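# Load tube rack into fume hood and close sash

## Task

Place the tube rack on the fume hood's work surface so that the whole rack sits past the orange tape line, standing upright with each tube seated all the way down in its hole, and pull the sash fully closed. Fails if the rack or any tube reaches the floor, or if the robot topples or is left leaning. The result only counts if it stays that way without the robot holding anything in place.

## Robot and tools

Robot: a LinearBot. It has a base that can drive in any direction and a column about 1.75 m high. A carriage slides 1.0 m along the column (lift_m) and holds two identical six-joint arms, each with a two-finger gripper. The arm bases sit near 0.57 m + lift_m above the floor, and carriage parts hang roughly 0.15 m under them. A hand reaches 0.78 m from its shoulder but only about 0.38 m below its arm base. A hand is about 0.16 m long and 0.1 m wide (0.14 m when open). Parked joints 1 to 6 are 0, 0.05, 0.05, 1.45, 0, 0; parked on both sides the robot measures about 0.95 m across and 0.7 m front to back. Cameras: carriage_camera is fixed, facing forward and tilted about 20 degrees down; left_wrist_camera and right_wrist_camera look out past the fingertips. All images are 504x504.

Frames: the base frame has its origin on the floor beneath the base centre, x forward, y left, z up. left_hand and right_hand are reported in it, as the point between the finger pads. quat_wxyz rotates base axes into hand axes: hand z runs along the fingers, the fingers open along hand y, and a hand pointing straight up with joints 1, 5, 6 at 0 reads (1, 0, 0, 0). The odometry frame is the base frame where the scene began. base_odometry counts wheel rotation only, so wheel slip shows as motion; heading is positive to the left, -3.142 to 3.142.

execute_actions: arguments "actions" (a list holding one action, or empty to just read state and images) and "cameras" (list of carriage_camera, left_wrist_camera, right_wrist_camera or "all"; omitted or null means all, [] means none; an unknown name rejects the call). An action may contain "base", "joints" or both, which start together. "base" takes exactly one key, each a relative offset from where the base last reported itself: translate_m (metres, forward positive, -2 to 2), strafe_m (metres, left positive, -2 to 2), or rotate_rad (radians, counter-clockwise positive, -6.3 to 6.3). "joints" is a single object naming joints with absolute targets (not offsets): lift_m 0 to 1 m; for each side (left_ and right_ prefixes) joint1_rad -2.617 to 3.054 (vertical-axis swing, 0 forward, positive left), joint2_rad 0 to 3.141 (shoulder: 0 upper arm pointing back level, 1.57 vertical, 3.14 forward level), joint3_rad 0 to 3.141 (elbow: 0 folded, 3.14 straight), joint4_rad -1.57 to 1.57 (wrist pitch, positive lifts the fingertips), joint5_rad -1.57 to 1.57 (wrist yaw, positive swings fingertips to the RIGHT, opposite to joint 1), joint6_rad -2.094 to 2.094 (roll about the finger axis, positive clockwise viewed from the forearm), gripper_m 0 to 0.093 (pad gap in metres). Done tolerances: lift 0.004, joint1/5/6 0.02, joint2/3 0.055, joint4 0.04, gripper 0.004. Unknown keys or out-of-range numbers reject the call and nothing moves. Joints or base omitted from an action may still be driving toward earlier targets without that showing in the status.

wait: "seconds" 0 to 10; commands nothing and returns state and images. zoom_image: "camera" and "region" [x0, y0, x1, y1] in pixels from the top-left, at most 504 by 504, applied to that camera's latest full image. finished_scene: "scene" is the current scene's number; it ends the scene irreversibly once the last command has been held, and reports success. Answering without a tool call ends everything. If a result reports a stop, the remaining movement, wait and finished_scene calls in that same reply are skipped. Between calls (including while you think) the robot keeps holding the last command.

Result lines: base_status and joint_status describe how each commanded motion ended. "done" for the base means the wheels turned the commanded amount, slip included; a move of a millimetre or two may fall short yet say done. "off_target": resting away from the target, possibly still pushing. "contact_stop" or "time_out": the target is dropped and the part holds where it stopped. "joint command not followed" (often with a "cause:" line) means a safety check blocked an arm's targets, usually because links would come within millimetres of itself or the other arm; joints then show "not_followed" and may be retried on every later action until valid targets are given. Grippers still execute. To untangle, move only the blocked arm clear first, then the other in a later call. on_its_own lists what you didn't command; "held at" is the held target, not the actual position. motor_effort gives percent of maximum, positive toward larger joint values, with the peak of the last action in brackets; readings carry fixed per-motor bias and noise. Lift effort grows with load; if it keeps dropping while lowering, a hand or its load is resting on something. drive_wheels (ignore sign) higher at rest than after free driving means the base is still pressing on something. "ARM HIT" means an arm struck the robot itself. A held object usually makes the gripper read off_target. Hand readings drift at long reach; a level hand droops 10 to 17 cm with 1 kg, and a fully extended arm may not lift 1 kg. Grip force is about 45 to 60 N per pad.

Cautions: wheel motors here are weak (2 N m), so contact_stop fires on light pushes. The base stops on wheel strain or on an arm being pushed several degrees, but arms are not checked during rotation and usually not when arm joints are also commanded; it may coast up to 0.3 m after an arm touch, and stops can come late or never. After a blocked drive, back off about 0.2 m along the path (or rotate back), repeat if still pressed; such a backing move may itself stop once, then succeed. The base can slip under a table edge that the column then strikes; reversing into such an edge can tip it over. Arms have no contact stop: a blocked arm keeps pushing and snaps to target when freed. The robot can topple and not recover, most easily with the carriage high, arms extended, loads carried, pulling, or after a sudden stop; about 1.5 kg per hand with both arms forward can tip it. Only images reveal a lean. Never let the arms hit or squeeze each other hard. Extended arms heat quickly: MOTOR HOT appears from 75 °C, at 90 °C that arm halts for 10 s (OVER-TEMPERATURE FAULT, joints read limit_stop_at_motor_heat; resend targets), and at 100 °C the arm goes limp and falls. Some heat persists into the next scene. Loose objects may occasionally be nudged by outside pushes. Avoid drops, slips, slams and hard pushes; release the rack and move away before finishing.

Each tool is called after "Call:" as name([rows], argument=value, ...), one row to a line, values as JSON.

## Session

Call:
execute_actions(actions=[])

Scene clock: 0.00 s.
base_odometry: x=+0.000 y=+0.000 heading=+0.000 (m, m, rad; odometry frame)
base_status: not commanded
joint_positions: lift_m=+0.298 left_joint1_rad=-0.002 left_joint2_rad=+0.042 left_joint3_rad=+0.041 left_joint4_rad=+1.475 left_joint5_rad=-0.033 left_joint6_rad=-0.030 left_gripper_m=+0.095 right_joint1_rad=-0.009 right_joint2_rad=+0.050 right_joint3_rad=+0.058 right_joint4_rad=+1.385 right_joint5_rad=+0.047 right_joint6_rad=-0.043 right_gripper_m=+0.094
joint_status: not commanded
motor_effort: lift_m=+29 drive_wheels=+2 (%)
left_hand: x=+0.3040 y=+0.3285 z=+1.3040 quat_wxyz=(+0.999, -0.017, +0.048, -0.015) (m; base frame)
right_hand: x=+0.3231 y=-0.3313 z=+1.3056 quat_wxyz=(+0.995, +0.022, +0.089, -0.028) (m; base frame)
pictures: carriage_camera, left_wrist_camera, right_wrist_camera
Images, in order (width x height): carriage_camera 504x504, left_wrist_camera 504x504, right_wrist_camera 504x504.

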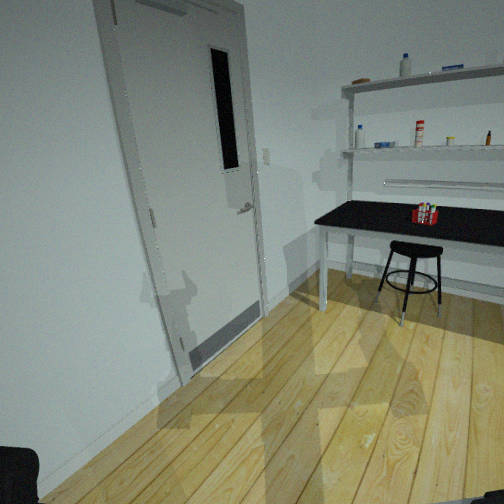

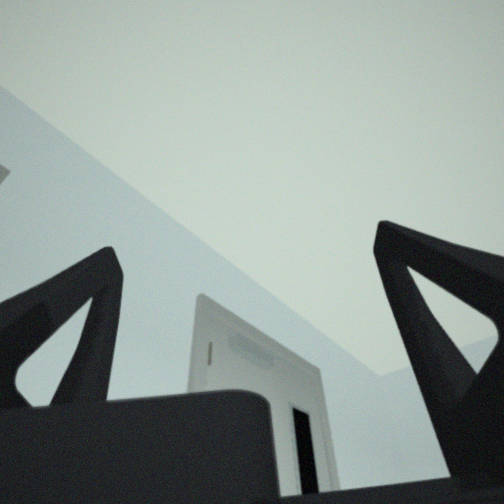

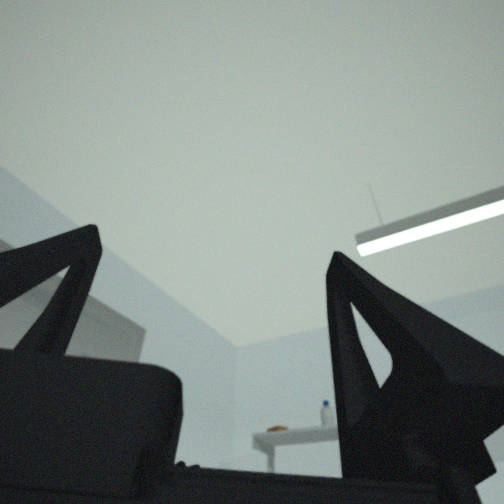

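Call:
zoom_image(camera="carriage_camera", region=[390, 185, 460, 240])

Call:
execute_actions([
  {"base":{"rotate_rad":-1.0}},
], cameras=["carriage_camera"])

Call:
execute_actions([
  {"base":{"rotate_rad":-1.2}},
], cameras=["carriage_camera"])

Region (390, 185, 460, 240) of carriage_camera's 504x504 image, scaled by 7.200, with more detail than that image has; it fills the top 396 rows of this view, and the rest is white.

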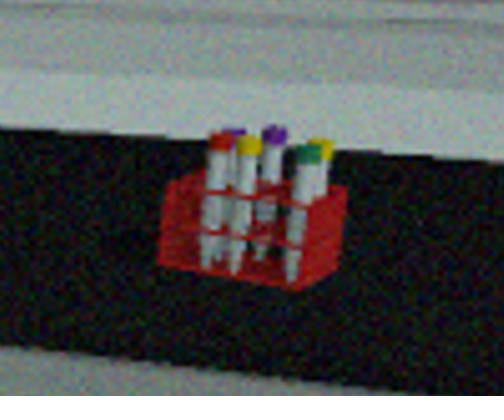

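Scene clock: 2.83 s.
base_odometry: x=+0.000 y=+0.000 heading=-0.998 (m, m, rad; odometry frame)
base_status: done
joint_positions: lift_m=+0.298 left_joint1_rad=-0.002 left_joint2_rad=+0.042 left_joint3_rad=+0.041 left_joint4_rad=+1.475 left_joint5_rad=-0.033 left_joint6_rad=-0.030 left_gripper_m=+0.095 right_joint1_rad=-0.009 right_joint2_rad=+0.050 right_joint3_rad=+0.058 right_joint4_rad=+1.385 right_joint5_rad=+0.047 right_joint6_rad=-0.043 right_gripper_m=+0.094
joint_status: not commanded
motor_effort: lift_m=+29(29) drive_wheels=+28(51) (%)
left_hand: x=+0.3041 y=+0.3285 z=+1.3040 quat_wxyz=(+0.999, -0.017, +0.049, -0.015) (m; base frame)
right_hand: x=+0.3231 y=-0.3313 z=+1.3056 quat_wxyz=(+0.995, +0.022, +0.089, -0.028) (m; base frame)
pictures: carriage_camera
Images, in order (width x height): carriage_camera 504x504.

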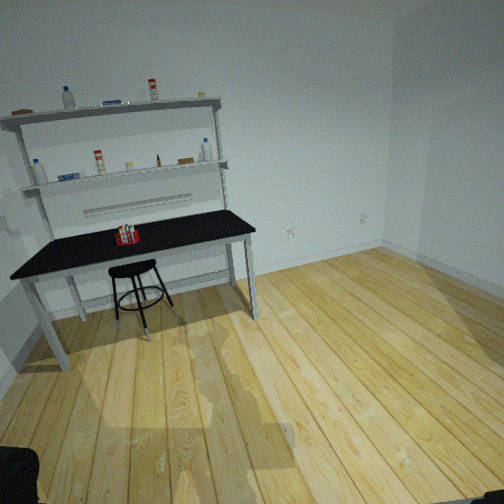

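Scene clock: 5.57 s.
base_odometry: x=+0.000 y=+0.000 heading=-2.196 (m, m, rad; odometry frame)
base_status: done
joint_positions: lift_m=+0.298 left_joint1_rad=-0.002 left_joint2_rad=+0.042 left_joint3_rad=+0.041 left_joint4_rad=+1.475 left_joint5_rad=-0.033 left_joint6_rad=-0.030 left_gripper_m=+0.095 right_joint1_rad=-0.009 right_joint2_rad=+0.050 right_joint3_rad=+0.058 right_joint4_rad=+1.383 right_joint5_rad=+0.047 right_joint6_rad=-0.043 right_gripper_m=+0.094
joint_status: not commanded
motor_effort: lift_m=+29(29) drive_wheels=+27(59) (%)
left_hand: x=+0.3041 y=+0.3285 z=+1.3040 quat_wxyz=(+0.999, -0.017, +0.049, -0.015) (m; base frame)
right_hand: x=+0.3235 y=-0.3313 z=+1.3056 quat_wxyz=(+0.995, +0.022, +0.090, -0.028) (m; base frame)
pictures: carriage_camera
Images, in order (width x height): carriage_camera 504x504.

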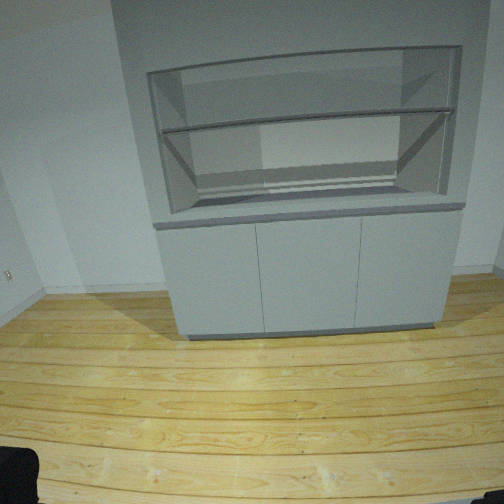

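Call:
execute_actions([
  {"base":{"rotate_rad":1.63}},
], cameras=[])

Call:
execute_actions([
  {"base":{"translate_m":0.9}},
], cameras=["carriage_camera"])

Call:
zoom_image(camera="carriage_camera", region=[190, 200, 330, 320])

Scene clock: 9.40 s.
base_odometry: x=+0.000 y=+0.000 heading=-0.568 (m, m, rad; odometry frame)
base_status: done
joint_positions: lift_m=+0.298 left_joint1_rad=-0.002 left_joint2_rad=+0.042 left_joint3_rad=+0.041 left_joint4_rad=+1.474 left_joint5_rad=-0.033 left_joint6_rad=-0.030 left_gripper_m=+0.095 right_joint1_rad=-0.009 right_joint2_rad=+0.050 right_joint3_rad=+0.058 right_joint4_rad=+1.383 right_joint5_rad=+0.047 right_joint6_rad=-0.043 right_gripper_m=+0.094
joint_status: not commanded
motor_effort: lift_m=+29(29) drive_wheels=+28(67) (%)
left_hand: x=+0.3043 y=+0.3285 z=+1.3040 quat_wxyz=(+0.999, -0.017, +0.049, -0.015) (m; base frame)
right_hand: x=+0.3236 y=-0.3314 z=+1.3055 quat_wxyz=(+0.995, +0.022, +0.090, -0.028) (m; base frame)
pictures: none
No camera images: the call's "cameras" was empty. Leave "cameras" out to get every camera's image.

Scene clock: 13.47 s.
base_odometry: x=+0.760 y=-0.483 heading=-0.566 (m, m, rad; odometry frame)
base_status: done
joint_positions: lift_m=+0.298 left_joint1_rad=-0.002 left_joint2_rad=+0.042 left_joint3_rad=+0.041 left_joint4_rad=+1.475 left_joint5_rad=-0.033 left_joint6_rad=-0.030 left_gripper_m=+0.095 right_joint1_rad=-0.009 right_joint2_rad=+0.050 right_joint3_rad=+0.058 right_joint4_rad=+1.384 right_joint5_rad=+0.047 right_joint6_rad=-0.043 right_gripper_m=+0.094
joint_status: not commanded
motor_effort: lift_m=+29(29) drive_wheels=-18(60) (%)
left_hand: x=+0.3042 y=+0.3285 z=+1.3040 quat_wxyz=(+0.999, -0.017, +0.049, -0.015) (m; base frame)
right_hand: x=+0.3232 y=-0.3314 z=+1.3056 quat_wxyz=(+0.995, +0.022, +0.090, -0.028) (m; base frame)
pictures: carriage_camera
Images, in order (width x height): carriage_camera 504x504.

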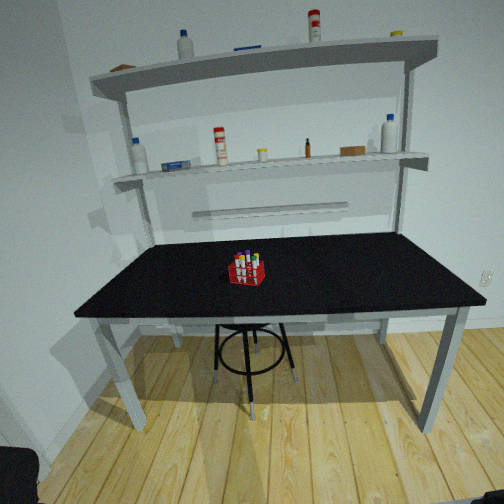

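Region (190, 200, 330, 320) of carriage_camera's 504x504 image, scaled by 3.600, with more detail than that image has; it fills the top 432 rows of this view, and the rest is white.

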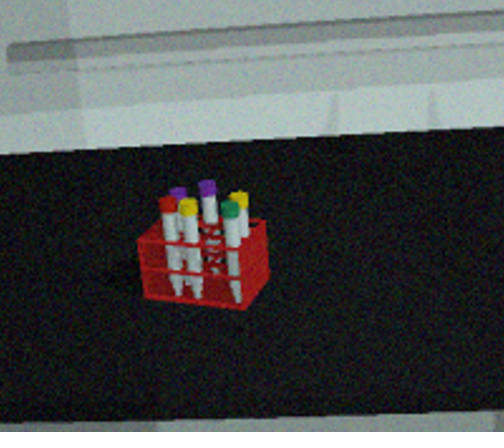

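Call:
execute_actions([
  {"joints":{"right_joint2_rad":1.3,"right_joint3_rad":0.8,"right_joint4_rad":0.5,"right_joint5_rad":-0.5,"lift_m":0.2}},
])

Scene clock: 15.53 s.
base_odometry: x=+0.760 y=-0.483 heading=-0.566 (m, m, rad; odometry frame)
base_status: not commanded
joint_positions: lift_m=+0.200 left_joint1_rad=-0.002 left_joint2_rad=+0.042 left_joint3_rad=+0.041 left_joint4_rad=+1.475 left_joint5_rad=-0.033 left_joint6_rad=-0.030 left_gripper_m=+0.095 right_joint1_rad=-0.009 right_joint2_rad=+1.299 right_joint3_rad=+0.776 right_joint4_rad=+0.491 right_joint5_rad=-0.494 right_joint6_rad=-0.043 right_gripper_m=+0.094
joint_status: all done
motor_effort: lift_m=+24(25) drive_wheels=-14(17) (%)
left_hand: x=+0.3042 y=+0.3285 z=+1.2066 quat_wxyz=(+0.999, -0.017, +0.049, -0.015) (m; base frame)
right_hand: x=+0.6960 y=-0.2451 z=+1.0679 quat_wxyz=(+0.679, -0.182, +0.694, +0.158) (m; base frame)
pictures: carriage_camera, left_wrist_camera, right_wrist_camera
Images, in order (width x height): carriage_camera 504x504, left_wrist_camera 504x504, right_wrist_camera 504x504.

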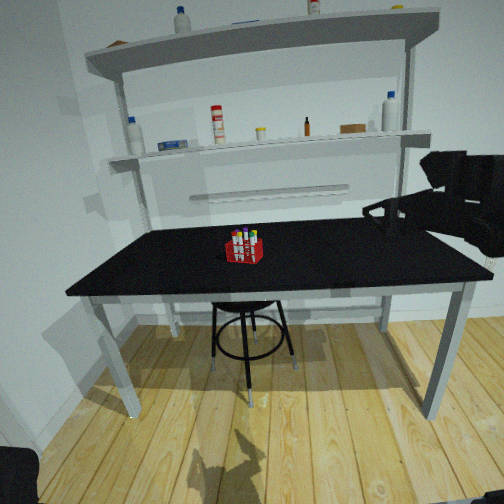

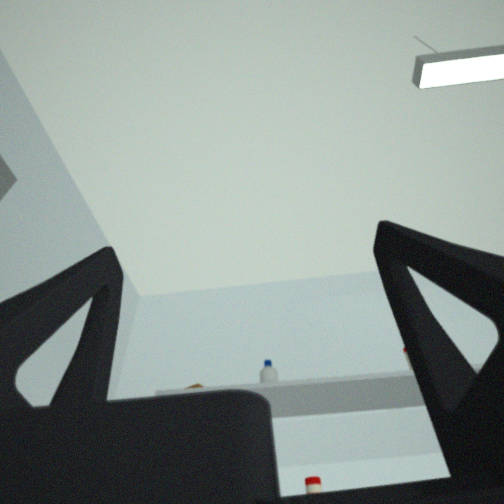

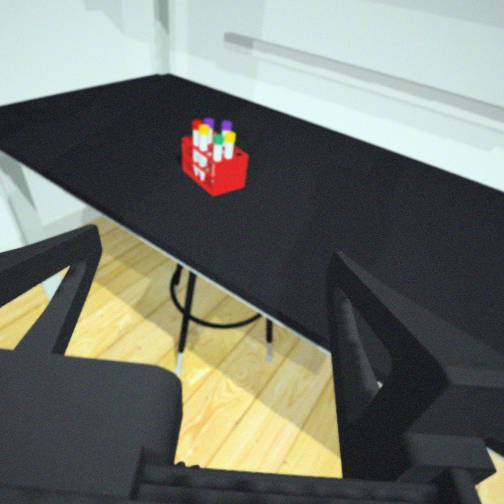

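Call:
execute_actions([
  {"base":{"strafe_m":-0.05},"joints":{"right_joint2_rad":1.6,"right_joint3_rad":0.67,"right_joint4_rad":0.95,"right_joint5_rad":-1.1,"right_joint6_rad":0,"lift_m":0.06}},
], cameras=[])

Call:
execute_actions([
  {"base":{"translate_m":0.45}},
], cameras=["carriage_camera","right_wrist_camera"])

Scene clock: 17.87 s.
base_odometry: x=+0.734 y=-0.525 heading=-0.566 (m, m, rad; odometry frame)
base_status: done
joint_positions: lift_m=+0.060 left_joint1_rad=-0.002 left_joint2_rad=+0.042 left_joint3_rad=+0.041 left_joint4_rad=+1.474 left_joint5_rad=-0.033 left_joint6_rad=-0.030 left_gripper_m=+0.095 right_joint1_rad=-0.008 right_joint2_rad=+1.603 right_joint3_rad=+0.680 right_joint4_rad=+0.940 right_joint5_rad=-1.095 right_joint6_rad=-0.007 right_gripper_m=+0.094
joint_status: all done
motor_effort: lift_m=+25(23) drive_wheels=-7(42) (%)
left_hand: x=+0.3043 y=+0.3285 z=+1.0665 quat_wxyz=(+0.999, -0.017, +0.049, -0.015) (m; base frame)
right_hand: x=+0.6570 y=-0.1732 z=+0.8583 quat_wxyz=(+0.612, -0.371, +0.599, +0.360) (m; base frame)
pictures: none
No camera images: the call's "cameras" was empty. Leave "cameras" out to get every camera's image.

Scene clock: 20.83 s.
base_odometry: x=+1.113 y=-0.767 heading=-0.567 (m, m, rad; odometry frame)
base_status: done
joint_positions: lift_m=+0.060 left_joint1_rad=-0.002 left_joint2_rad=+0.042 left_joint3_rad=+0.041 left_joint4_rad=+1.474 left_joint5_rad=-0.033 left_joint6_rad=-0.030 left_gripper_m=+0.095 right_joint1_rad=-0.008 right_joint2_rad=+1.603 right_joint3_rad=+0.680 right_joint4_rad=+0.944 right_joint5_rad=-1.095 right_joint6_rad=-0.007 right_gripper_m=+0.094
joint_status: not commanded
motor_effort: lift_m=+25(25) drive_wheels=-15(43) (%)
left_hand: x=+0.3043 y=+0.3285 z=+1.0665 quat_wxyz=(+0.999, -0.017, +0.049, -0.015) (m; base frame)
right_hand: x=+0.6569 y=-0.1731 z=+0.8590 quat_wxyz=(+0.613, -0.372, +0.598, +0.360) (m; base frame)
pictures: carriage_camera, right_wrist_camera
Images, in order (width x height): carriage_camera 504x504, right_wrist_camera 504x504.

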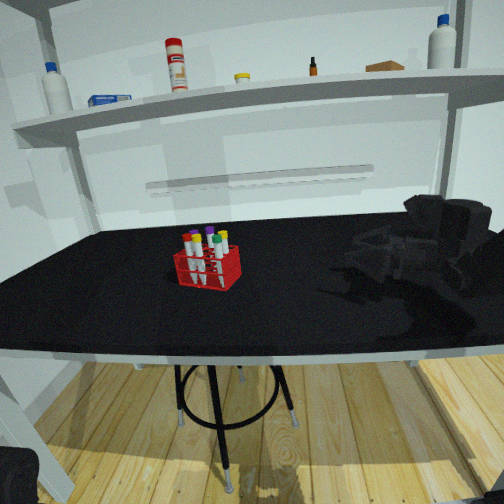

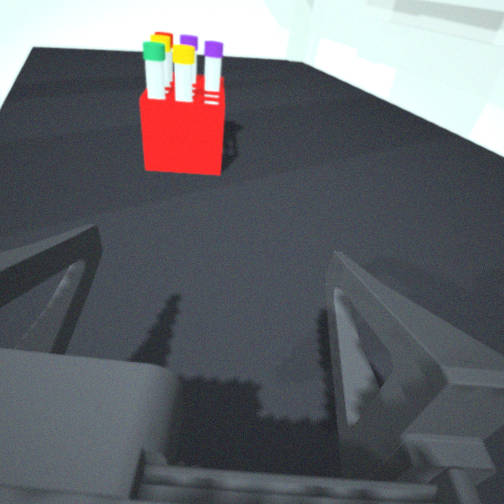

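Call:
execute_actions([
  {"base":{"strafe_m":0.07},"joints":{"right_joint5_rad":-1.27,"lift_m":0.01}},
], cameras=["carriage_camera","right_wrist_camera"])

Scene clock: 23.70 s.
base_odometry: x=+1.151 y=-0.708 heading=-0.568 (m, m, rad; odometry frame)
base_status: done
joint_positions: lift_m=+0.010 left_joint1_rad=-0.002 left_joint2_rad=+0.042 left_joint3_rad=+0.041 left_joint4_rad=+1.473 left_joint5_rad=-0.033 left_joint6_rad=-0.030 left_gripper_m=+0.095 right_joint1_rad=-0.009 right_joint2_rad=+1.603 right_joint3_rad=+0.680 right_joint4_rad=+0.943 right_joint5_rad=-1.265 right_joint6_rad=-0.007 right_gripper_m=+0.094
joint_status: all done
motor_effort: lift_m=+25(28) drive_wheels=-7(45) (%)
left_hand: x=+0.3045 y=+0.3284 z=+1.0164 quat_wxyz=(+0.999, -0.017, +0.049, -0.015) (m; base frame)
right_hand: x=+0.6303 y=-0.1623 z=+0.8085 quat_wxyz=(+0.580, -0.422, +0.565, +0.409) (m; base frame)
pictures: carriage_camera, right_wrist_camera
Images, in order (width x height): carriage_camera 504x504, right_wrist_camera 504x504.

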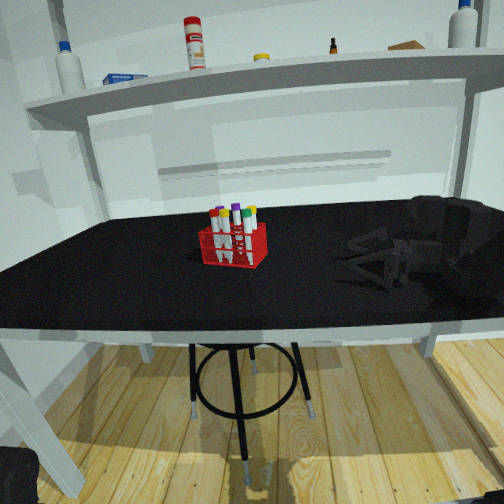

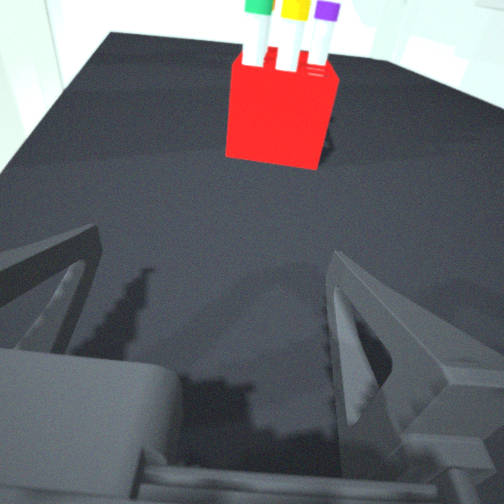

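Call:
execute_actions([
  {"base":{"translate_m":0.045},"joints":{"right_joint5_rad":-1.2}},
], cameras=[])

Call:
execute_actions([
  {"base":{"strafe_m":0.07}},
], cameras=["carriage_camera","right_wrist_camera"])

Scene clock: 25.17 s.
base_odometry: x=+1.189 y=-0.732 heading=-0.567 (m, m, rad; odometry frame)
base_status: done
joint_positions: lift_m=+0.010 left_joint1_rad=-0.002 left_joint2_rad=+0.042 left_joint3_rad=+0.041 left_joint4_rad=+1.473 left_joint5_rad=-0.033 left_joint6_rad=-0.030 left_gripper_m=+0.095 right_joint1_rad=-0.009 right_joint2_rad=+1.603 right_joint3_rad=+0.680 right_joint4_rad=+0.946 right_joint5_rad=-1.204 right_joint6_rad=-0.007 right_gripper_m=+0.094
joint_status: all done
motor_effort: lift_m=+25(25) drive_wheels=-14(38) (%)
left_hand: x=+0.3045 y=+0.3284 z=+1.0164 quat_wxyz=(+0.999, -0.017, +0.049, -0.015) (m; base frame)
right_hand: x=+0.6401 y=-0.1658 z=+0.8091 quat_wxyz=(+0.593, -0.404, +0.576, +0.391) (m; base frame)
pictures: none
No camera images: the call's "cameras" was empty. Leave "cameras" out to get every camera's image.

Scene clock: 26.60 s.
base_odometry: x=+1.227 y=-0.673 heading=-0.567 (m, m, rad; odometry frame)
base_status: done
joint_positions: lift_m=+0.010 left_joint1_rad=-0.002 left_joint2_rad=+0.042 left_joint3_rad=+0.041 left_joint4_rad=+1.473 left_joint5_rad=-0.033 left_joint6_rad=-0.030 left_gripper_m=+0.095 right_joint1_rad=-0.010 right_joint2_rad=+1.603 right_joint3_rad=+0.680 right_joint4_rad=+0.946 right_joint5_rad=-1.203 right_joint6_rad=-0.007 right_gripper_m=+0.094
joint_status: not commanded
motor_effort: lift_m=+25(25) drive_wheels=-7(44) (%)
left_hand: x=+0.3045 y=+0.3284 z=+1.0164 quat_wxyz=(+0.999, -0.017, +0.049, -0.015) (m; base frame)
right_hand: x=+0.6403 y=-0.1660 z=+0.8091 quat_wxyz=(+0.593, -0.404, +0.577, +0.390) (m; base frame)
pictures: carriage_camera, right_wrist_camera
Images, in order (width x height): carriage_camera 504x504, right_wrist_camera 504x504.

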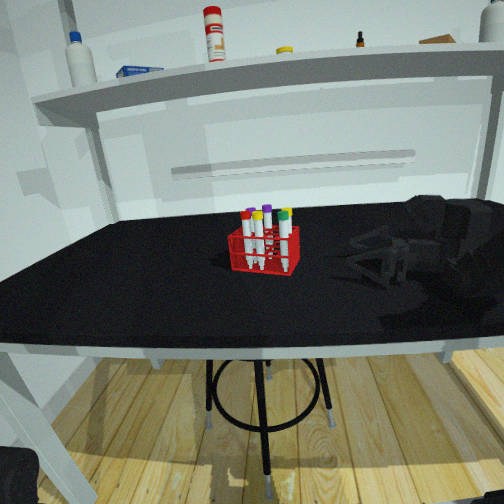

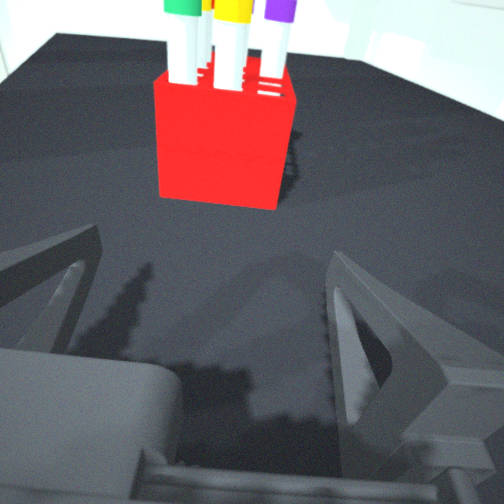

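Call:
execute_actions([
  {"base":{"translate_m":0.032},"joints":{"right_joint5_rad":-1.27,"lift_m":0.0}},
], cameras=[])

Call:
execute_actions([
  {"base":{"strafe_m":0.035}},
], cameras=["carriage_camera","right_wrist_camera"])

Scene clock: 27.97 s.
base_odometry: x=+1.254 y=-0.690 heading=-0.566 (m, m, rad; odometry frame)
base_status: done
joint_positions: lift_m=+0.000 left_joint1_rad=-0.002 left_joint2_rad=+0.042 left_joint3_rad=+0.041 left_joint4_rad=+1.475 left_joint5_rad=-0.033 left_joint6_rad=-0.030 left_gripper_m=+0.095 right_joint1_rad=-0.010 right_joint2_rad=+1.596 right_joint3_rad=+0.680 right_joint4_rad=+0.964 right_joint5_rad=-1.272 right_joint6_rad=+0.023 right_gripper_m=+0.094
joint_status: all done
motor_effort: lift_m=+24(26) drive_wheels=-11(32) (%)
left_hand: x=+0.3042 y=+0.3284 z=+1.0066 quat_wxyz=(+0.999, -0.017, +0.049, -0.015) (m; base frame)
right_hand: x=+0.6282 y=-0.1620 z=+0.8036 quat_wxyz=(+0.580, -0.421, +0.562, +0.413) (m; base frame)
pictures: none
No camera images: the call's "cameras" was empty. Leave "cameras" out to get every camera's image.

Scene clock: 29.00 s.
base_odometry: x=+1.273 y=-0.661 heading=-0.567 (m, m, rad; odometry frame)
base_status: done
joint_positions: lift_m=+0.000 left_joint1_rad=-0.002 left_joint2_rad=+0.042 left_joint3_rad=+0.041 left_joint4_rad=+1.475 left_joint5_rad=-0.033 left_joint6_rad=-0.030 left_gripper_m=+0.095 right_joint1_rad=-0.010 right_joint2_rad=+1.596 right_joint3_rad=+0.680 right_joint4_rad=+0.965 right_joint5_rad=-1.271 right_joint6_rad=+0.023 right_gripper_m=+0.094
joint_status: not commanded
motor_effort: lift_m=+24(24) drive_wheels=-7(39) (%)
left_hand: x=+0.3041 y=+0.3284 z=+1.0066 quat_wxyz=(+0.999, -0.017, +0.049, -0.015) (m; base frame)
right_hand: x=+0.6284 y=-0.1622 z=+0.8036 quat_wxyz=(+0.580, -0.421, +0.562, +0.413) (m; base frame)
pictures: carriage_camera, right_wrist_camera
Images, in order (width x height): carriage_camera 504x504, right_wrist_camera 504x504.

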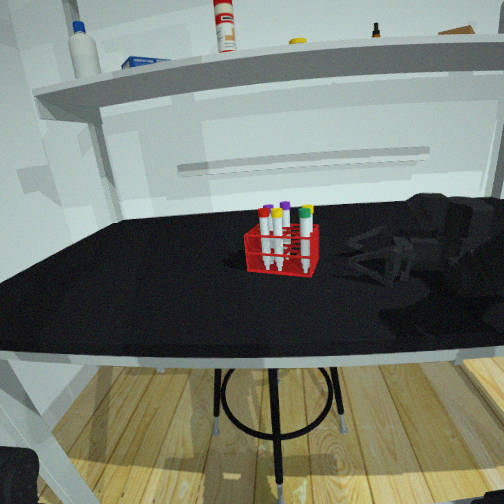

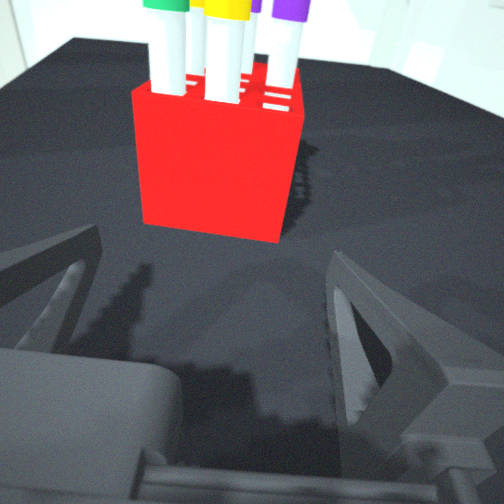

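Call:
execute_actions([
  {"base":{"strafe_m":0.035},"joints":{"lift_m":0.012,"right_joint6_rad":0,"right_joint4_rad":0.95}},
], cameras=["carriage_camera","right_wrist_camera"])

Scene clock: 30.43 s.
base_odometry: x=+1.293 y=-0.631 heading=-0.567 (m, m, rad; odometry frame)
base_status: done
joint_positions: lift_m=+0.012 left_joint1_rad=-0.002 left_joint2_rad=+0.042 left_joint3_rad=+0.041 left_joint4_rad=+1.474 left_joint5_rad=-0.033 left_joint6_rad=-0.030 left_gripper_m=+0.095 right_joint1_rad=-0.010 right_joint2_rad=+1.597 right_joint3_rad=+0.680 right_joint4_rad=+0.950 right_joint5_rad=-1.271 right_joint6_rad=+0.009 right_gripper_m=+0.094
joint_status: all done
motor_effort: lift_m=+31(38) drive_wheels=-6(43) (%)
left_hand: x=+0.3043 y=+0.3284 z=+1.0179 quat_wxyz=(+0.999, -0.017, +0.049, -0.015) (m; base frame)
right_hand: x=+0.6287 y=-0.1622 z=+0.8127 quat_wxyz=(+0.579, -0.421, +0.564, +0.412) (m; base frame)
pictures: carriage_camera, right_wrist_camera
Images, in order (width x height): carriage_camera 504x504, right_wrist_camera 504x504.

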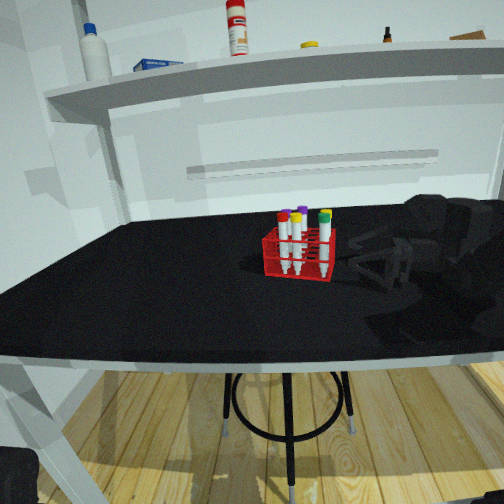

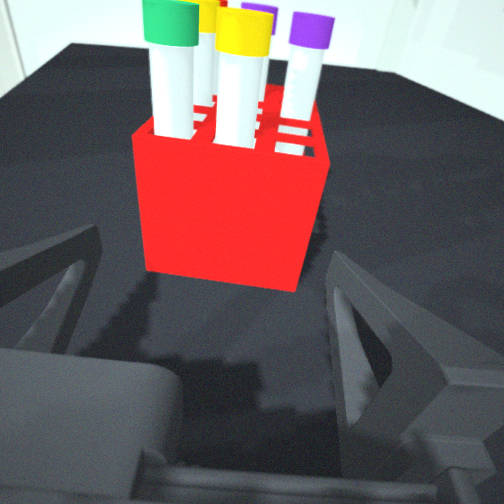

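Call:
execute_actions([
  {"base":{"translate_m":0.016}},
], cameras=[])

Call:
execute_actions([
  {"base":{"strafe_m":0.035}},
], cameras=["carriage_camera","right_wrist_camera"])

Scene clock: 31.43 s.
base_odometry: x=+1.306 y=-0.640 heading=-0.566 (m, m, rad; odometry frame)
base_status: done
joint_positions: lift_m=+0.012 left_joint1_rad=-0.002 left_joint2_rad=+0.042 left_joint3_rad=+0.041 left_joint4_rad=+1.474 left_joint5_rad=-0.033 left_joint6_rad=-0.030 left_gripper_m=+0.095 right_joint1_rad=-0.010 right_joint2_rad=+1.597 right_joint3_rad=+0.680 right_joint4_rad=+0.948 right_joint5_rad=-1.271 right_joint6_rad=+0.009 right_gripper_m=+0.094
joint_status: not commanded
motor_effort: lift_m=+31(31) drive_wheels=+10(29) (%)
left_hand: x=+0.3043 y=+0.3284 z=+1.0179 quat_wxyz=(+0.999, -0.017, +0.049, -0.015) (m; base frame)
right_hand: x=+0.6287 y=-0.1622 z=+0.8124 quat_wxyz=(+0.578, -0.421, +0.564, +0.413) (m; base frame)
pictures: none
No camera images: the call's "cameras" was empty. Leave "cameras" out to get every camera's image.

Scene clock: 32.53 s.
base_odometry: x=+1.325 y=-0.610 heading=-0.567 (m, m, rad; odometry frame)
base_status: done
joint_positions: lift_m=+0.012 left_joint1_rad=-0.002 left_joint2_rad=+0.042 left_joint3_rad=+0.041 left_joint4_rad=+1.473 left_joint5_rad=-0.033 left_joint6_rad=-0.030 left_gripper_m=+0.095 right_joint1_rad=-0.010 right_joint2_rad=+1.597 right_joint3_rad=+0.680 right_joint4_rad=+0.948 right_joint5_rad=-1.271 right_joint6_rad=+0.009 right_gripper_m=+0.094
joint_status: not commanded
motor_effort: lift_m=+31(31) drive_wheels=-6(37) (%)
left_hand: x=+0.3045 y=+0.3284 z=+1.0179 quat_wxyz=(+0.999, -0.017, +0.049, -0.015) (m; base frame)
right_hand: x=+0.6287 y=-0.1622 z=+0.8123 quat_wxyz=(+0.578, -0.421, +0.564, +0.413) (m; base frame)
pictures: carriage_camera, right_wrist_camera
Images, in order (width x height): carriage_camera 504x504, right_wrist_camera 504x504.

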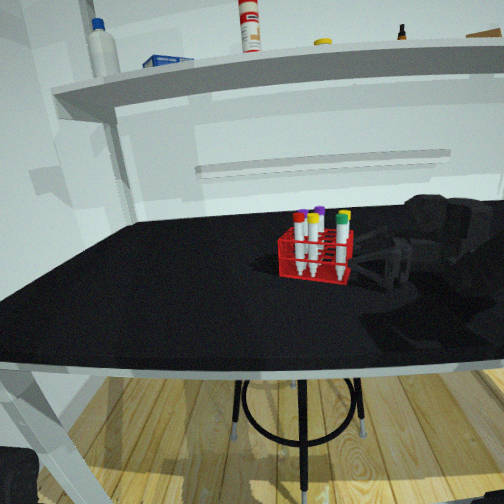

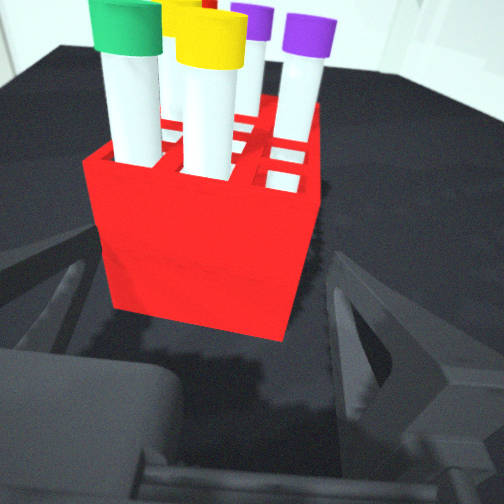

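Call:
execute_actions([
  {"base":{"translate_m":-0.006}},
], cameras=[])

Call:
execute_actions([
  {"base":{"strafe_m":0.018}},
], cameras=["right_wrist_camera"])

Scene clock: 33.30 s.
base_odometry: x=+1.320 y=-0.607 heading=-0.567 (m, m, rad; odometry frame)
base_status: done
joint_positions: lift_m=+0.012 left_joint1_rad=-0.002 left_joint2_rad=+0.042 left_joint3_rad=+0.041 left_joint4_rad=+1.473 left_joint5_rad=-0.033 left_joint6_rad=-0.030 left_gripper_m=+0.095 right_joint1_rad=-0.010 right_joint2_rad=+1.597 right_joint3_rad=+0.680 right_joint4_rad=+0.947 right_joint5_rad=-1.271 right_joint6_rad=+0.009 right_gripper_m=+0.094
joint_status: not commanded
motor_effort: lift_m=+31(31) drive_wheels=+4(11) (%)
left_hand: x=+0.3046 y=+0.3284 z=+1.0179 quat_wxyz=(+0.999, -0.017, +0.050, -0.015) (m; base frame)
right_hand: x=+0.6288 y=-0.1622 z=+0.8123 quat_wxyz=(+0.578, -0.421, +0.565, +0.413) (m; base frame)
pictures: none
No camera images: the call's "cameras" was empty. Leave "cameras" out to get every camera's image.

Scene clock: 34.13 s.
base_odometry: x=+1.330 y=-0.592 heading=-0.567 (m, m, rad; odometry frame)
base_status: done
joint_positions: lift_m=+0.012 left_joint1_rad=-0.002 left_joint2_rad=+0.042 left_joint3_rad=+0.041 left_joint4_rad=+1.473 left_joint5_rad=-0.033 left_joint6_rad=-0.030 left_gripper_m=+0.095 right_joint1_rad=-0.010 right_joint2_rad=+1.597 right_joint3_rad=+0.680 right_joint4_rad=+0.947 right_joint5_rad=-1.271 right_joint6_rad=+0.009 right_gripper_m=+0.094
joint_status: not commanded
motor_effort: lift_m=+31(31) drive_wheels=+1(45) (%)
left_hand: x=+0.3046 y=+0.3284 z=+1.0179 quat_wxyz=(+0.999, -0.017, +0.050, -0.015) (m; base frame)
right_hand: x=+0.6288 y=-0.1622 z=+0.8123 quat_wxyz=(+0.578, -0.421, +0.564, +0.413) (m; base frame)
pictures: right_wrist_camera
Images, in order (width x height): right_wrist_camera 504x504.

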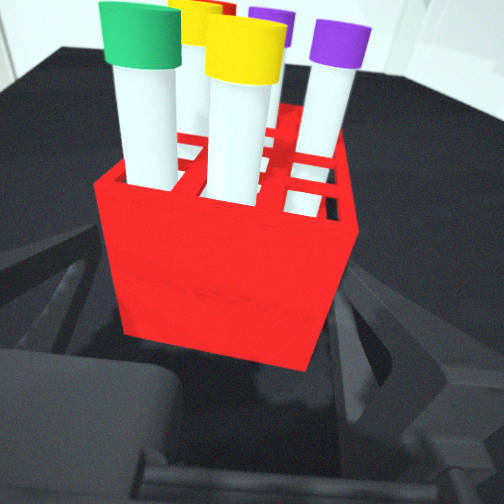

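Call:
execute_actions([
  {"base":{"translate_m":0.012}},
], cameras=[])

Call:
execute_actions([
  {"base":{"strafe_m":0.03}},
], cameras=["right_wrist_camera","carriage_camera"])

Scene clock: 35.80 s.
base_odometry: x=+1.340 y=-0.598 heading=-0.566 (m, m, rad; odometry frame)
base_status: done
joint_positions: lift_m=+0.012 left_joint1_rad=-0.002 left_joint2_rad=+0.042 left_joint3_rad=+0.041 left_joint4_rad=+1.473 left_joint5_rad=-0.033 left_joint6_rad=-0.030 left_gripper_m=+0.095 right_joint1_rad=-0.010 right_joint2_rad=+1.597 right_joint3_rad=+0.680 right_joint4_rad=+0.947 right_joint5_rad=-1.271 right_joint6_rad=+0.008 right_gripper_m=+0.094
joint_status: not commanded
motor_effort: lift_m=+31(31) drive_wheels=+9(21) (%)
left_hand: x=+0.3046 y=+0.3284 z=+1.0179 quat_wxyz=(+0.999, -0.017, +0.050, -0.015) (m; base frame)
right_hand: x=+0.6288 y=-0.1622 z=+0.8123 quat_wxyz=(+0.578, -0.421, +0.564, +0.413) (m; base frame)
pictures: none
No camera images: the call's "cameras" was empty. Leave "cameras" out to get every camera's image.

Scene clock: 36.83 s.
base_odometry: x=+1.356 y=-0.573 heading=-0.567 (m, m, rad; odometry frame)
base_status: done
joint_positions: lift_m=+0.012 left_joint1_rad=-0.002 left_joint2_rad=+0.042 left_joint3_rad=+0.041 left_joint4_rad=+1.473 left_joint5_rad=-0.033 left_joint6_rad=-0.030 left_gripper_m=+0.095 right_joint1_rad=-0.010 right_joint2_rad=+1.597 right_joint3_rad=+0.680 right_joint4_rad=+0.947 right_joint5_rad=-1.270 right_joint6_rad=+0.008 right_gripper_m=+0.094
joint_status: not commanded
motor_effort: lift_m=+31(31) drive_wheels=-6(37) (%)
left_hand: x=+0.3046 y=+0.3284 z=+1.0179 quat_wxyz=(+0.999, -0.017, +0.050, -0.015) (m; base frame)
right_hand: x=+0.6289 y=-0.1622 z=+0.8123 quat_wxyz=(+0.578, -0.421, +0.564, +0.413) (m; base frame)
pictures: carriage_camera, right_wrist_camera
Images, in order (width x height): carriage_camera 504x504, right_wrist_camera 504x504.

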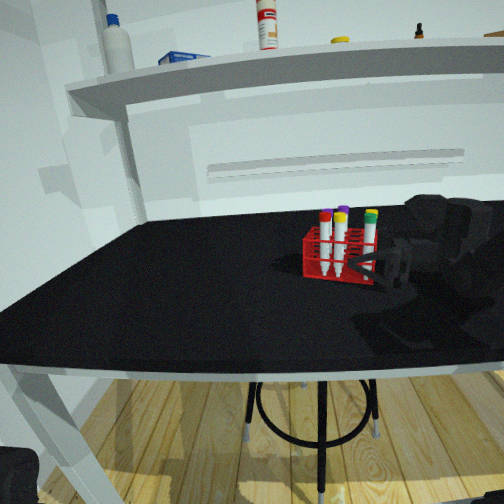

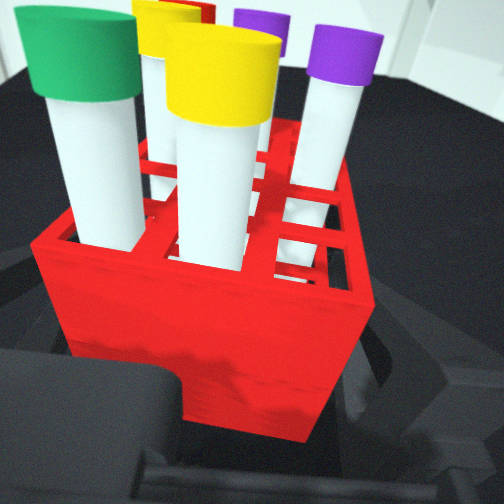

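Call:
execute_actions([
  {"joints":{"right_gripper_m":0.06}},
], cameras=[])

Call:
execute_actions([
  {"joints":{"lift_m":0.06}},
], cameras=["right_wrist_camera","carriage_camera"])

Call:
zoom_image(camera="carriage_camera", region=[280, 180, 440, 310])

Scene clock: 37.60 s.
base_odometry: x=+1.356 y=-0.573 heading=-0.567 (m, m, rad; odometry frame)
base_status: not commanded
joint_positions: lift_m=+0.012 left_joint1_rad=-0.002 left_joint2_rad=+0.042 left_joint3_rad=+0.041 left_joint4_rad=+1.473 left_joint5_rad=-0.033 left_joint6_rad=-0.030 left_gripper_m=+0.095 right_joint1_rad=-0.010 right_joint2_rad=+1.597 right_joint3_rad=+0.680 right_joint4_rad=+0.948 right_joint5_rad=-1.270 right_joint6_rad=+0.006 right_gripper_m=+0.081
joint_status: right_gripper_m off_target (ended at +0.081, target +0.060)
motor_effort: lift_m=+31(31) drive_wheels=-6(6) (%)
left_hand: x=+0.3046 y=+0.3284 z=+1.0179 quat_wxyz=(+0.999, -0.017, +0.050, -0.015) (m; base frame)
right_hand: x=+0.6289 y=-0.1623 z=+0.8124 quat_wxyz=(+0.579, -0.421, +0.564, +0.412) (m; base frame)
pictures: none
No camera images: the call's "cameras" was empty. Leave "cameras" out to get every camera's image.

Scene clock: 38.33 s.
base_odometry: x=+1.356 y=-0.573 heading=-0.567 (m, m, rad; odometry frame)
base_status: not commanded
joint_positions: lift_m=+0.060 left_joint1_rad=-0.002 left_joint2_rad=+0.042 left_joint3_rad=+0.041 left_joint4_rad=+1.473 left_joint5_rad=-0.033 left_joint6_rad=-0.030 left_gripper_m=+0.095 right_joint1_rad=-0.010 right_joint2_rad=+1.601 right_joint3_rad=+0.680 right_joint4_rad=+0.938 right_joint5_rad=-1.270 right_joint6_rad=+0.005 right_gripper_m=+0.081
joint_status: all done
motor_effort: lift_m=+32(40) drive_wheels=-6(6) (%)
left_hand: x=+0.3046 y=+0.3284 z=+1.0658 quat_wxyz=(+0.999, -0.017, +0.050, -0.015) (m; base frame)
right_hand: x=+0.6294 y=-0.1623 z=+0.8578 quat_wxyz=(+0.575, -0.419, +0.568, +0.414) (m; base frame)
pictures: carriage_camera, right_wrist_camera
Images, in order (width x height): carriage_camera 504x504, right_wrist_camera 504x504.

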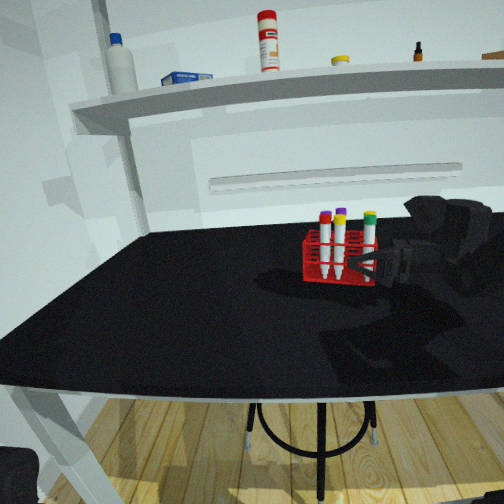

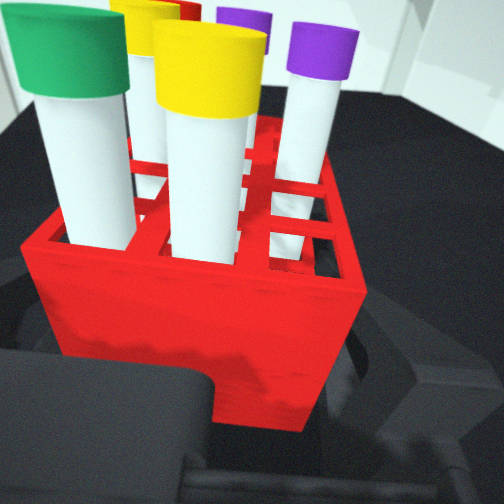

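Region (280, 180, 440, 310) of carriage_camera's 504x504 image, scaled by 3.150, with more detail than that image has; it fills the top 410 rows of this view, and the rest is white.

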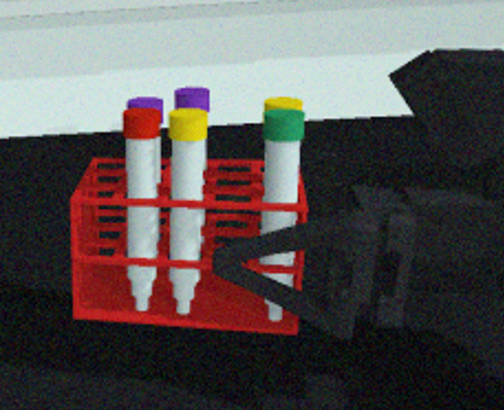

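Call:
execute_actions([
  {"base":{"translate_m":-0.8},"joints":{"lift_m":0.25}},
], cameras=[])

Call:
execute_actions([
  {"base":{"rotate_rad":-1.57}},
], cameras=["carriage_camera"])

Call:
execute_actions([
  {"base":{"translate_m":1.0}},
], cameras=["carriage_camera"])

Call:
execute_actions([
  {"base":{"strafe_m":-1.15}},
], cameras=["carriage_camera"])

Scene clock: 42.60 s.
base_odometry: x=+0.681 y=-0.144 heading=-0.567 (m, m, rad; odometry frame)
base_status: done
joint_positions: lift_m=+0.250 left_joint1_rad=-0.002 left_joint2_rad=+0.042 left_joint3_rad=+0.041 left_joint4_rad=+1.472 left_joint5_rad=-0.033 left_joint6_rad=-0.030 left_gripper_m=+0.095 right_joint1_rad=-0.010 right_joint2_rad=+1.605 right_joint3_rad=+0.680 right_joint4_rad=+0.937 right_joint5_rad=-1.269 right_joint6_rad=+0.005 right_gripper_m=+0.081
joint_status: all done
motor_effort: lift_m=+32(33) drive_wheels=-6(44) (%)
left_hand: x=+0.3048 y=+0.3284 z=+1.2558 quat_wxyz=(+0.998, -0.017, +0.050, -0.015) (m; base frame)
right_hand: x=+0.6299 y=-0.1623 z=+1.0464 quat_wxyz=(+0.574, -0.417, +0.569, +0.415) (m; base frame)
pictures: none
No camera images: the call's "cameras" was empty. Leave "cameras" out to get every camera's image.

Scene clock: 45.80 s.
base_odometry: x=+0.681 y=-0.144 heading=-2.135 (m, m, rad; odometry frame)
base_status: done
joint_positions: lift_m=+0.250 left_joint1_rad=-0.002 left_joint2_rad=+0.042 left_joint3_rad=+0.041 left_joint4_rad=+1.472 left_joint5_rad=-0.033 left_joint6_rad=-0.030 left_gripper_m=+0.095 right_joint1_rad=-0.010 right_joint2_rad=+1.605 right_joint3_rad=+0.680 right_joint4_rad=+0.936 right_joint5_rad=-1.269 right_joint6_rad=+0.005 right_gripper_m=+0.081
joint_status: not commanded
motor_effort: lift_m=+32(32) drive_wheels=+27(65) (%)
left_hand: x=+0.3048 y=+0.3284 z=+1.2558 quat_wxyz=(+0.998, -0.017, +0.050, -0.015) (m; base frame)
right_hand: x=+0.6299 y=-0.1623 z=+1.0463 quat_wxyz=(+0.574, -0.417, +0.569, +0.415) (m; base frame)
pictures: carriage_camera
Images, in order (width x height): carriage_camera 504x504.

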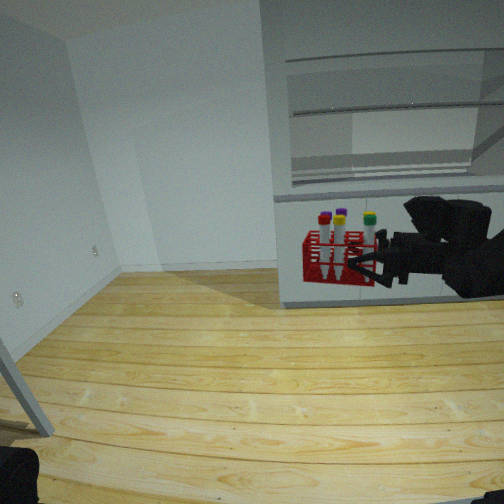

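Scene clock: 50.10 s.
base_odometry: x=+0.145 y=-0.988 heading=-2.136 (m, m, rad; odometry frame)
base_status: done
joint_positions: lift_m=+0.250 left_joint1_rad=-0.002 left_joint2_rad=+0.042 left_joint3_rad=+0.041 left_joint4_rad=+1.474 left_joint5_rad=-0.033 left_joint6_rad=-0.030 left_gripper_m=+0.095 right_joint1_rad=-0.010 right_joint2_rad=+1.605 right_joint3_rad=+0.680 right_joint4_rad=+0.935 right_joint5_rad=-1.269 right_joint6_rad=+0.005 right_gripper_m=+0.081
joint_status: not commanded
motor_effort: lift_m=+32(32) drive_wheels=-17(62) (%)
left_hand: x=+0.3044 y=+0.3284 z=+1.2558 quat_wxyz=(+0.999, -0.017, +0.049, -0.015) (m; base frame)
right_hand: x=+0.6299 y=-0.1623 z=+1.0462 quat_wxyz=(+0.573, -0.417, +0.570, +0.416) (m; base frame)
pictures: carriage_camera
Images, in order (width x height): carriage_camera 504x504.

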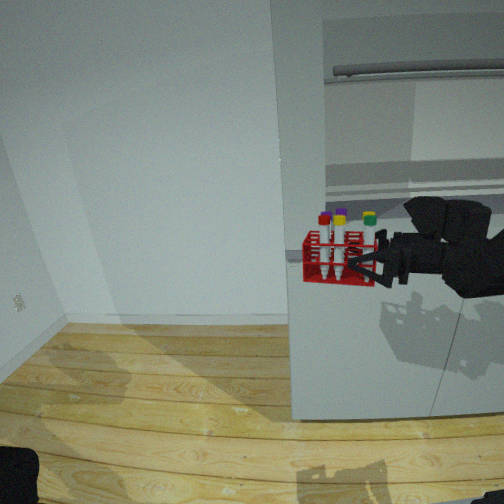

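Scene clock: 54.67 s.
base_odometry: x=-0.827 y=-0.372 heading=-2.136 (m, m, rad; odometry frame)
base_status: done
joint_positions: lift_m=+0.250 left_joint1_rad=-0.002 left_joint2_rad=+0.042 left_joint3_rad=+0.041 left_joint4_rad=+1.472 left_joint5_rad=-0.033 left_joint6_rad=-0.030 left_gripper_m=+0.095 right_joint1_rad=-0.010 right_joint2_rad=+1.605 right_joint3_rad=+0.680 right_joint4_rad=+0.934 right_joint5_rad=-1.270 right_joint6_rad=+0.005 right_gripper_m=+0.081
joint_status: not commanded
motor_effort: lift_m=+32(32) drive_wheels=-8(42) (%)
left_hand: x=+0.3048 y=+0.3284 z=+1.2558 quat_wxyz=(+0.998, -0.017, +0.050, -0.015) (m; base frame)
right_hand: x=+0.6297 y=-0.1621 z=+1.0461 quat_wxyz=(+0.573, -0.417, +0.570, +0.416) (m; base frame)
pictures: carriage_camera
Images, in order (width x height): carriage_camera 504x504.

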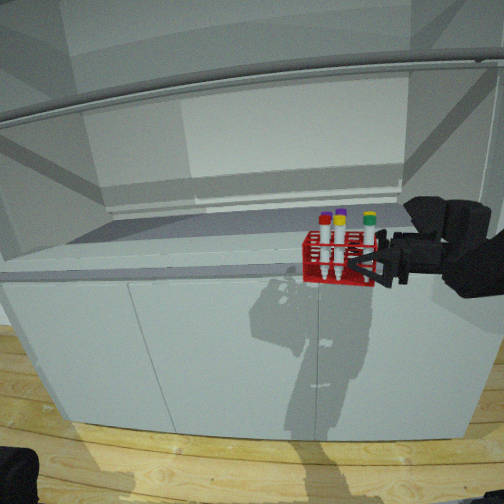

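Call:
execute_actions([
  {"base":{"translate_m":0.2},"joints":{"lift_m":0.34,"right_joint5_rad":-0.9}},
], cameras=["carriage_camera","right_wrist_camera"])

Scene clock: 57.17 s.
base_odometry: x=-0.934 y=-0.541 heading=-2.137 (m, m, rad; odometry frame)
base_status: done
joint_positions: lift_m=+0.340 left_joint1_rad=-0.002 left_joint2_rad=+0.042 left_joint3_rad=+0.041 left_joint4_rad=+1.473 left_joint5_rad=-0.033 left_joint6_rad=-0.030 left_gripper_m=+0.095 right_joint1_rad=-0.010 right_joint2_rad=+1.605 right_joint3_rad=+0.680 right_joint4_rad=+0.931 right_joint5_rad=-0.903 right_joint6_rad=+0.005 right_gripper_m=+0.081
joint_status: all done
motor_effort: lift_m=+32(33) drive_wheels=-14(42) (%)
left_hand: x=+0.3046 y=+0.3284 z=+1.3458 quat_wxyz=(+0.999, -0.017, +0.050, -0.015) (m; base frame)
right_hand: x=+0.6849 y=-0.1918 z=+1.1360 quat_wxyz=(+0.639, -0.305, +0.637, +0.306) (m; base frame)
pictures: carriage_camera, right_wrist_camera
Images, in order (width x height): carriage_camera 504x504, right_wrist_camera 504x504.

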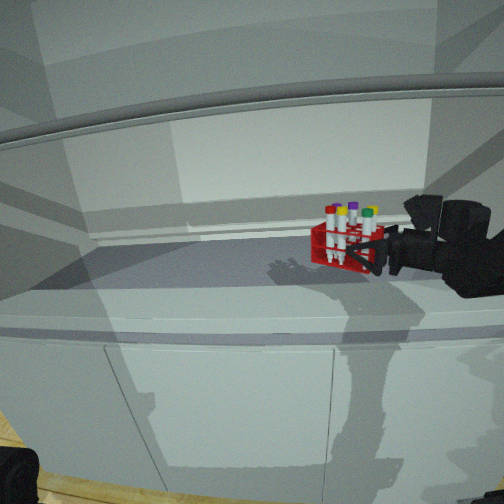

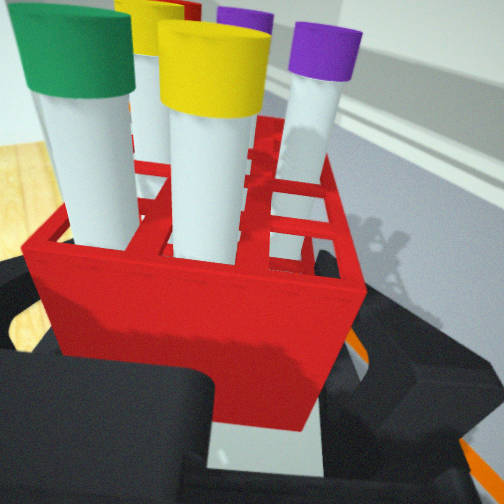

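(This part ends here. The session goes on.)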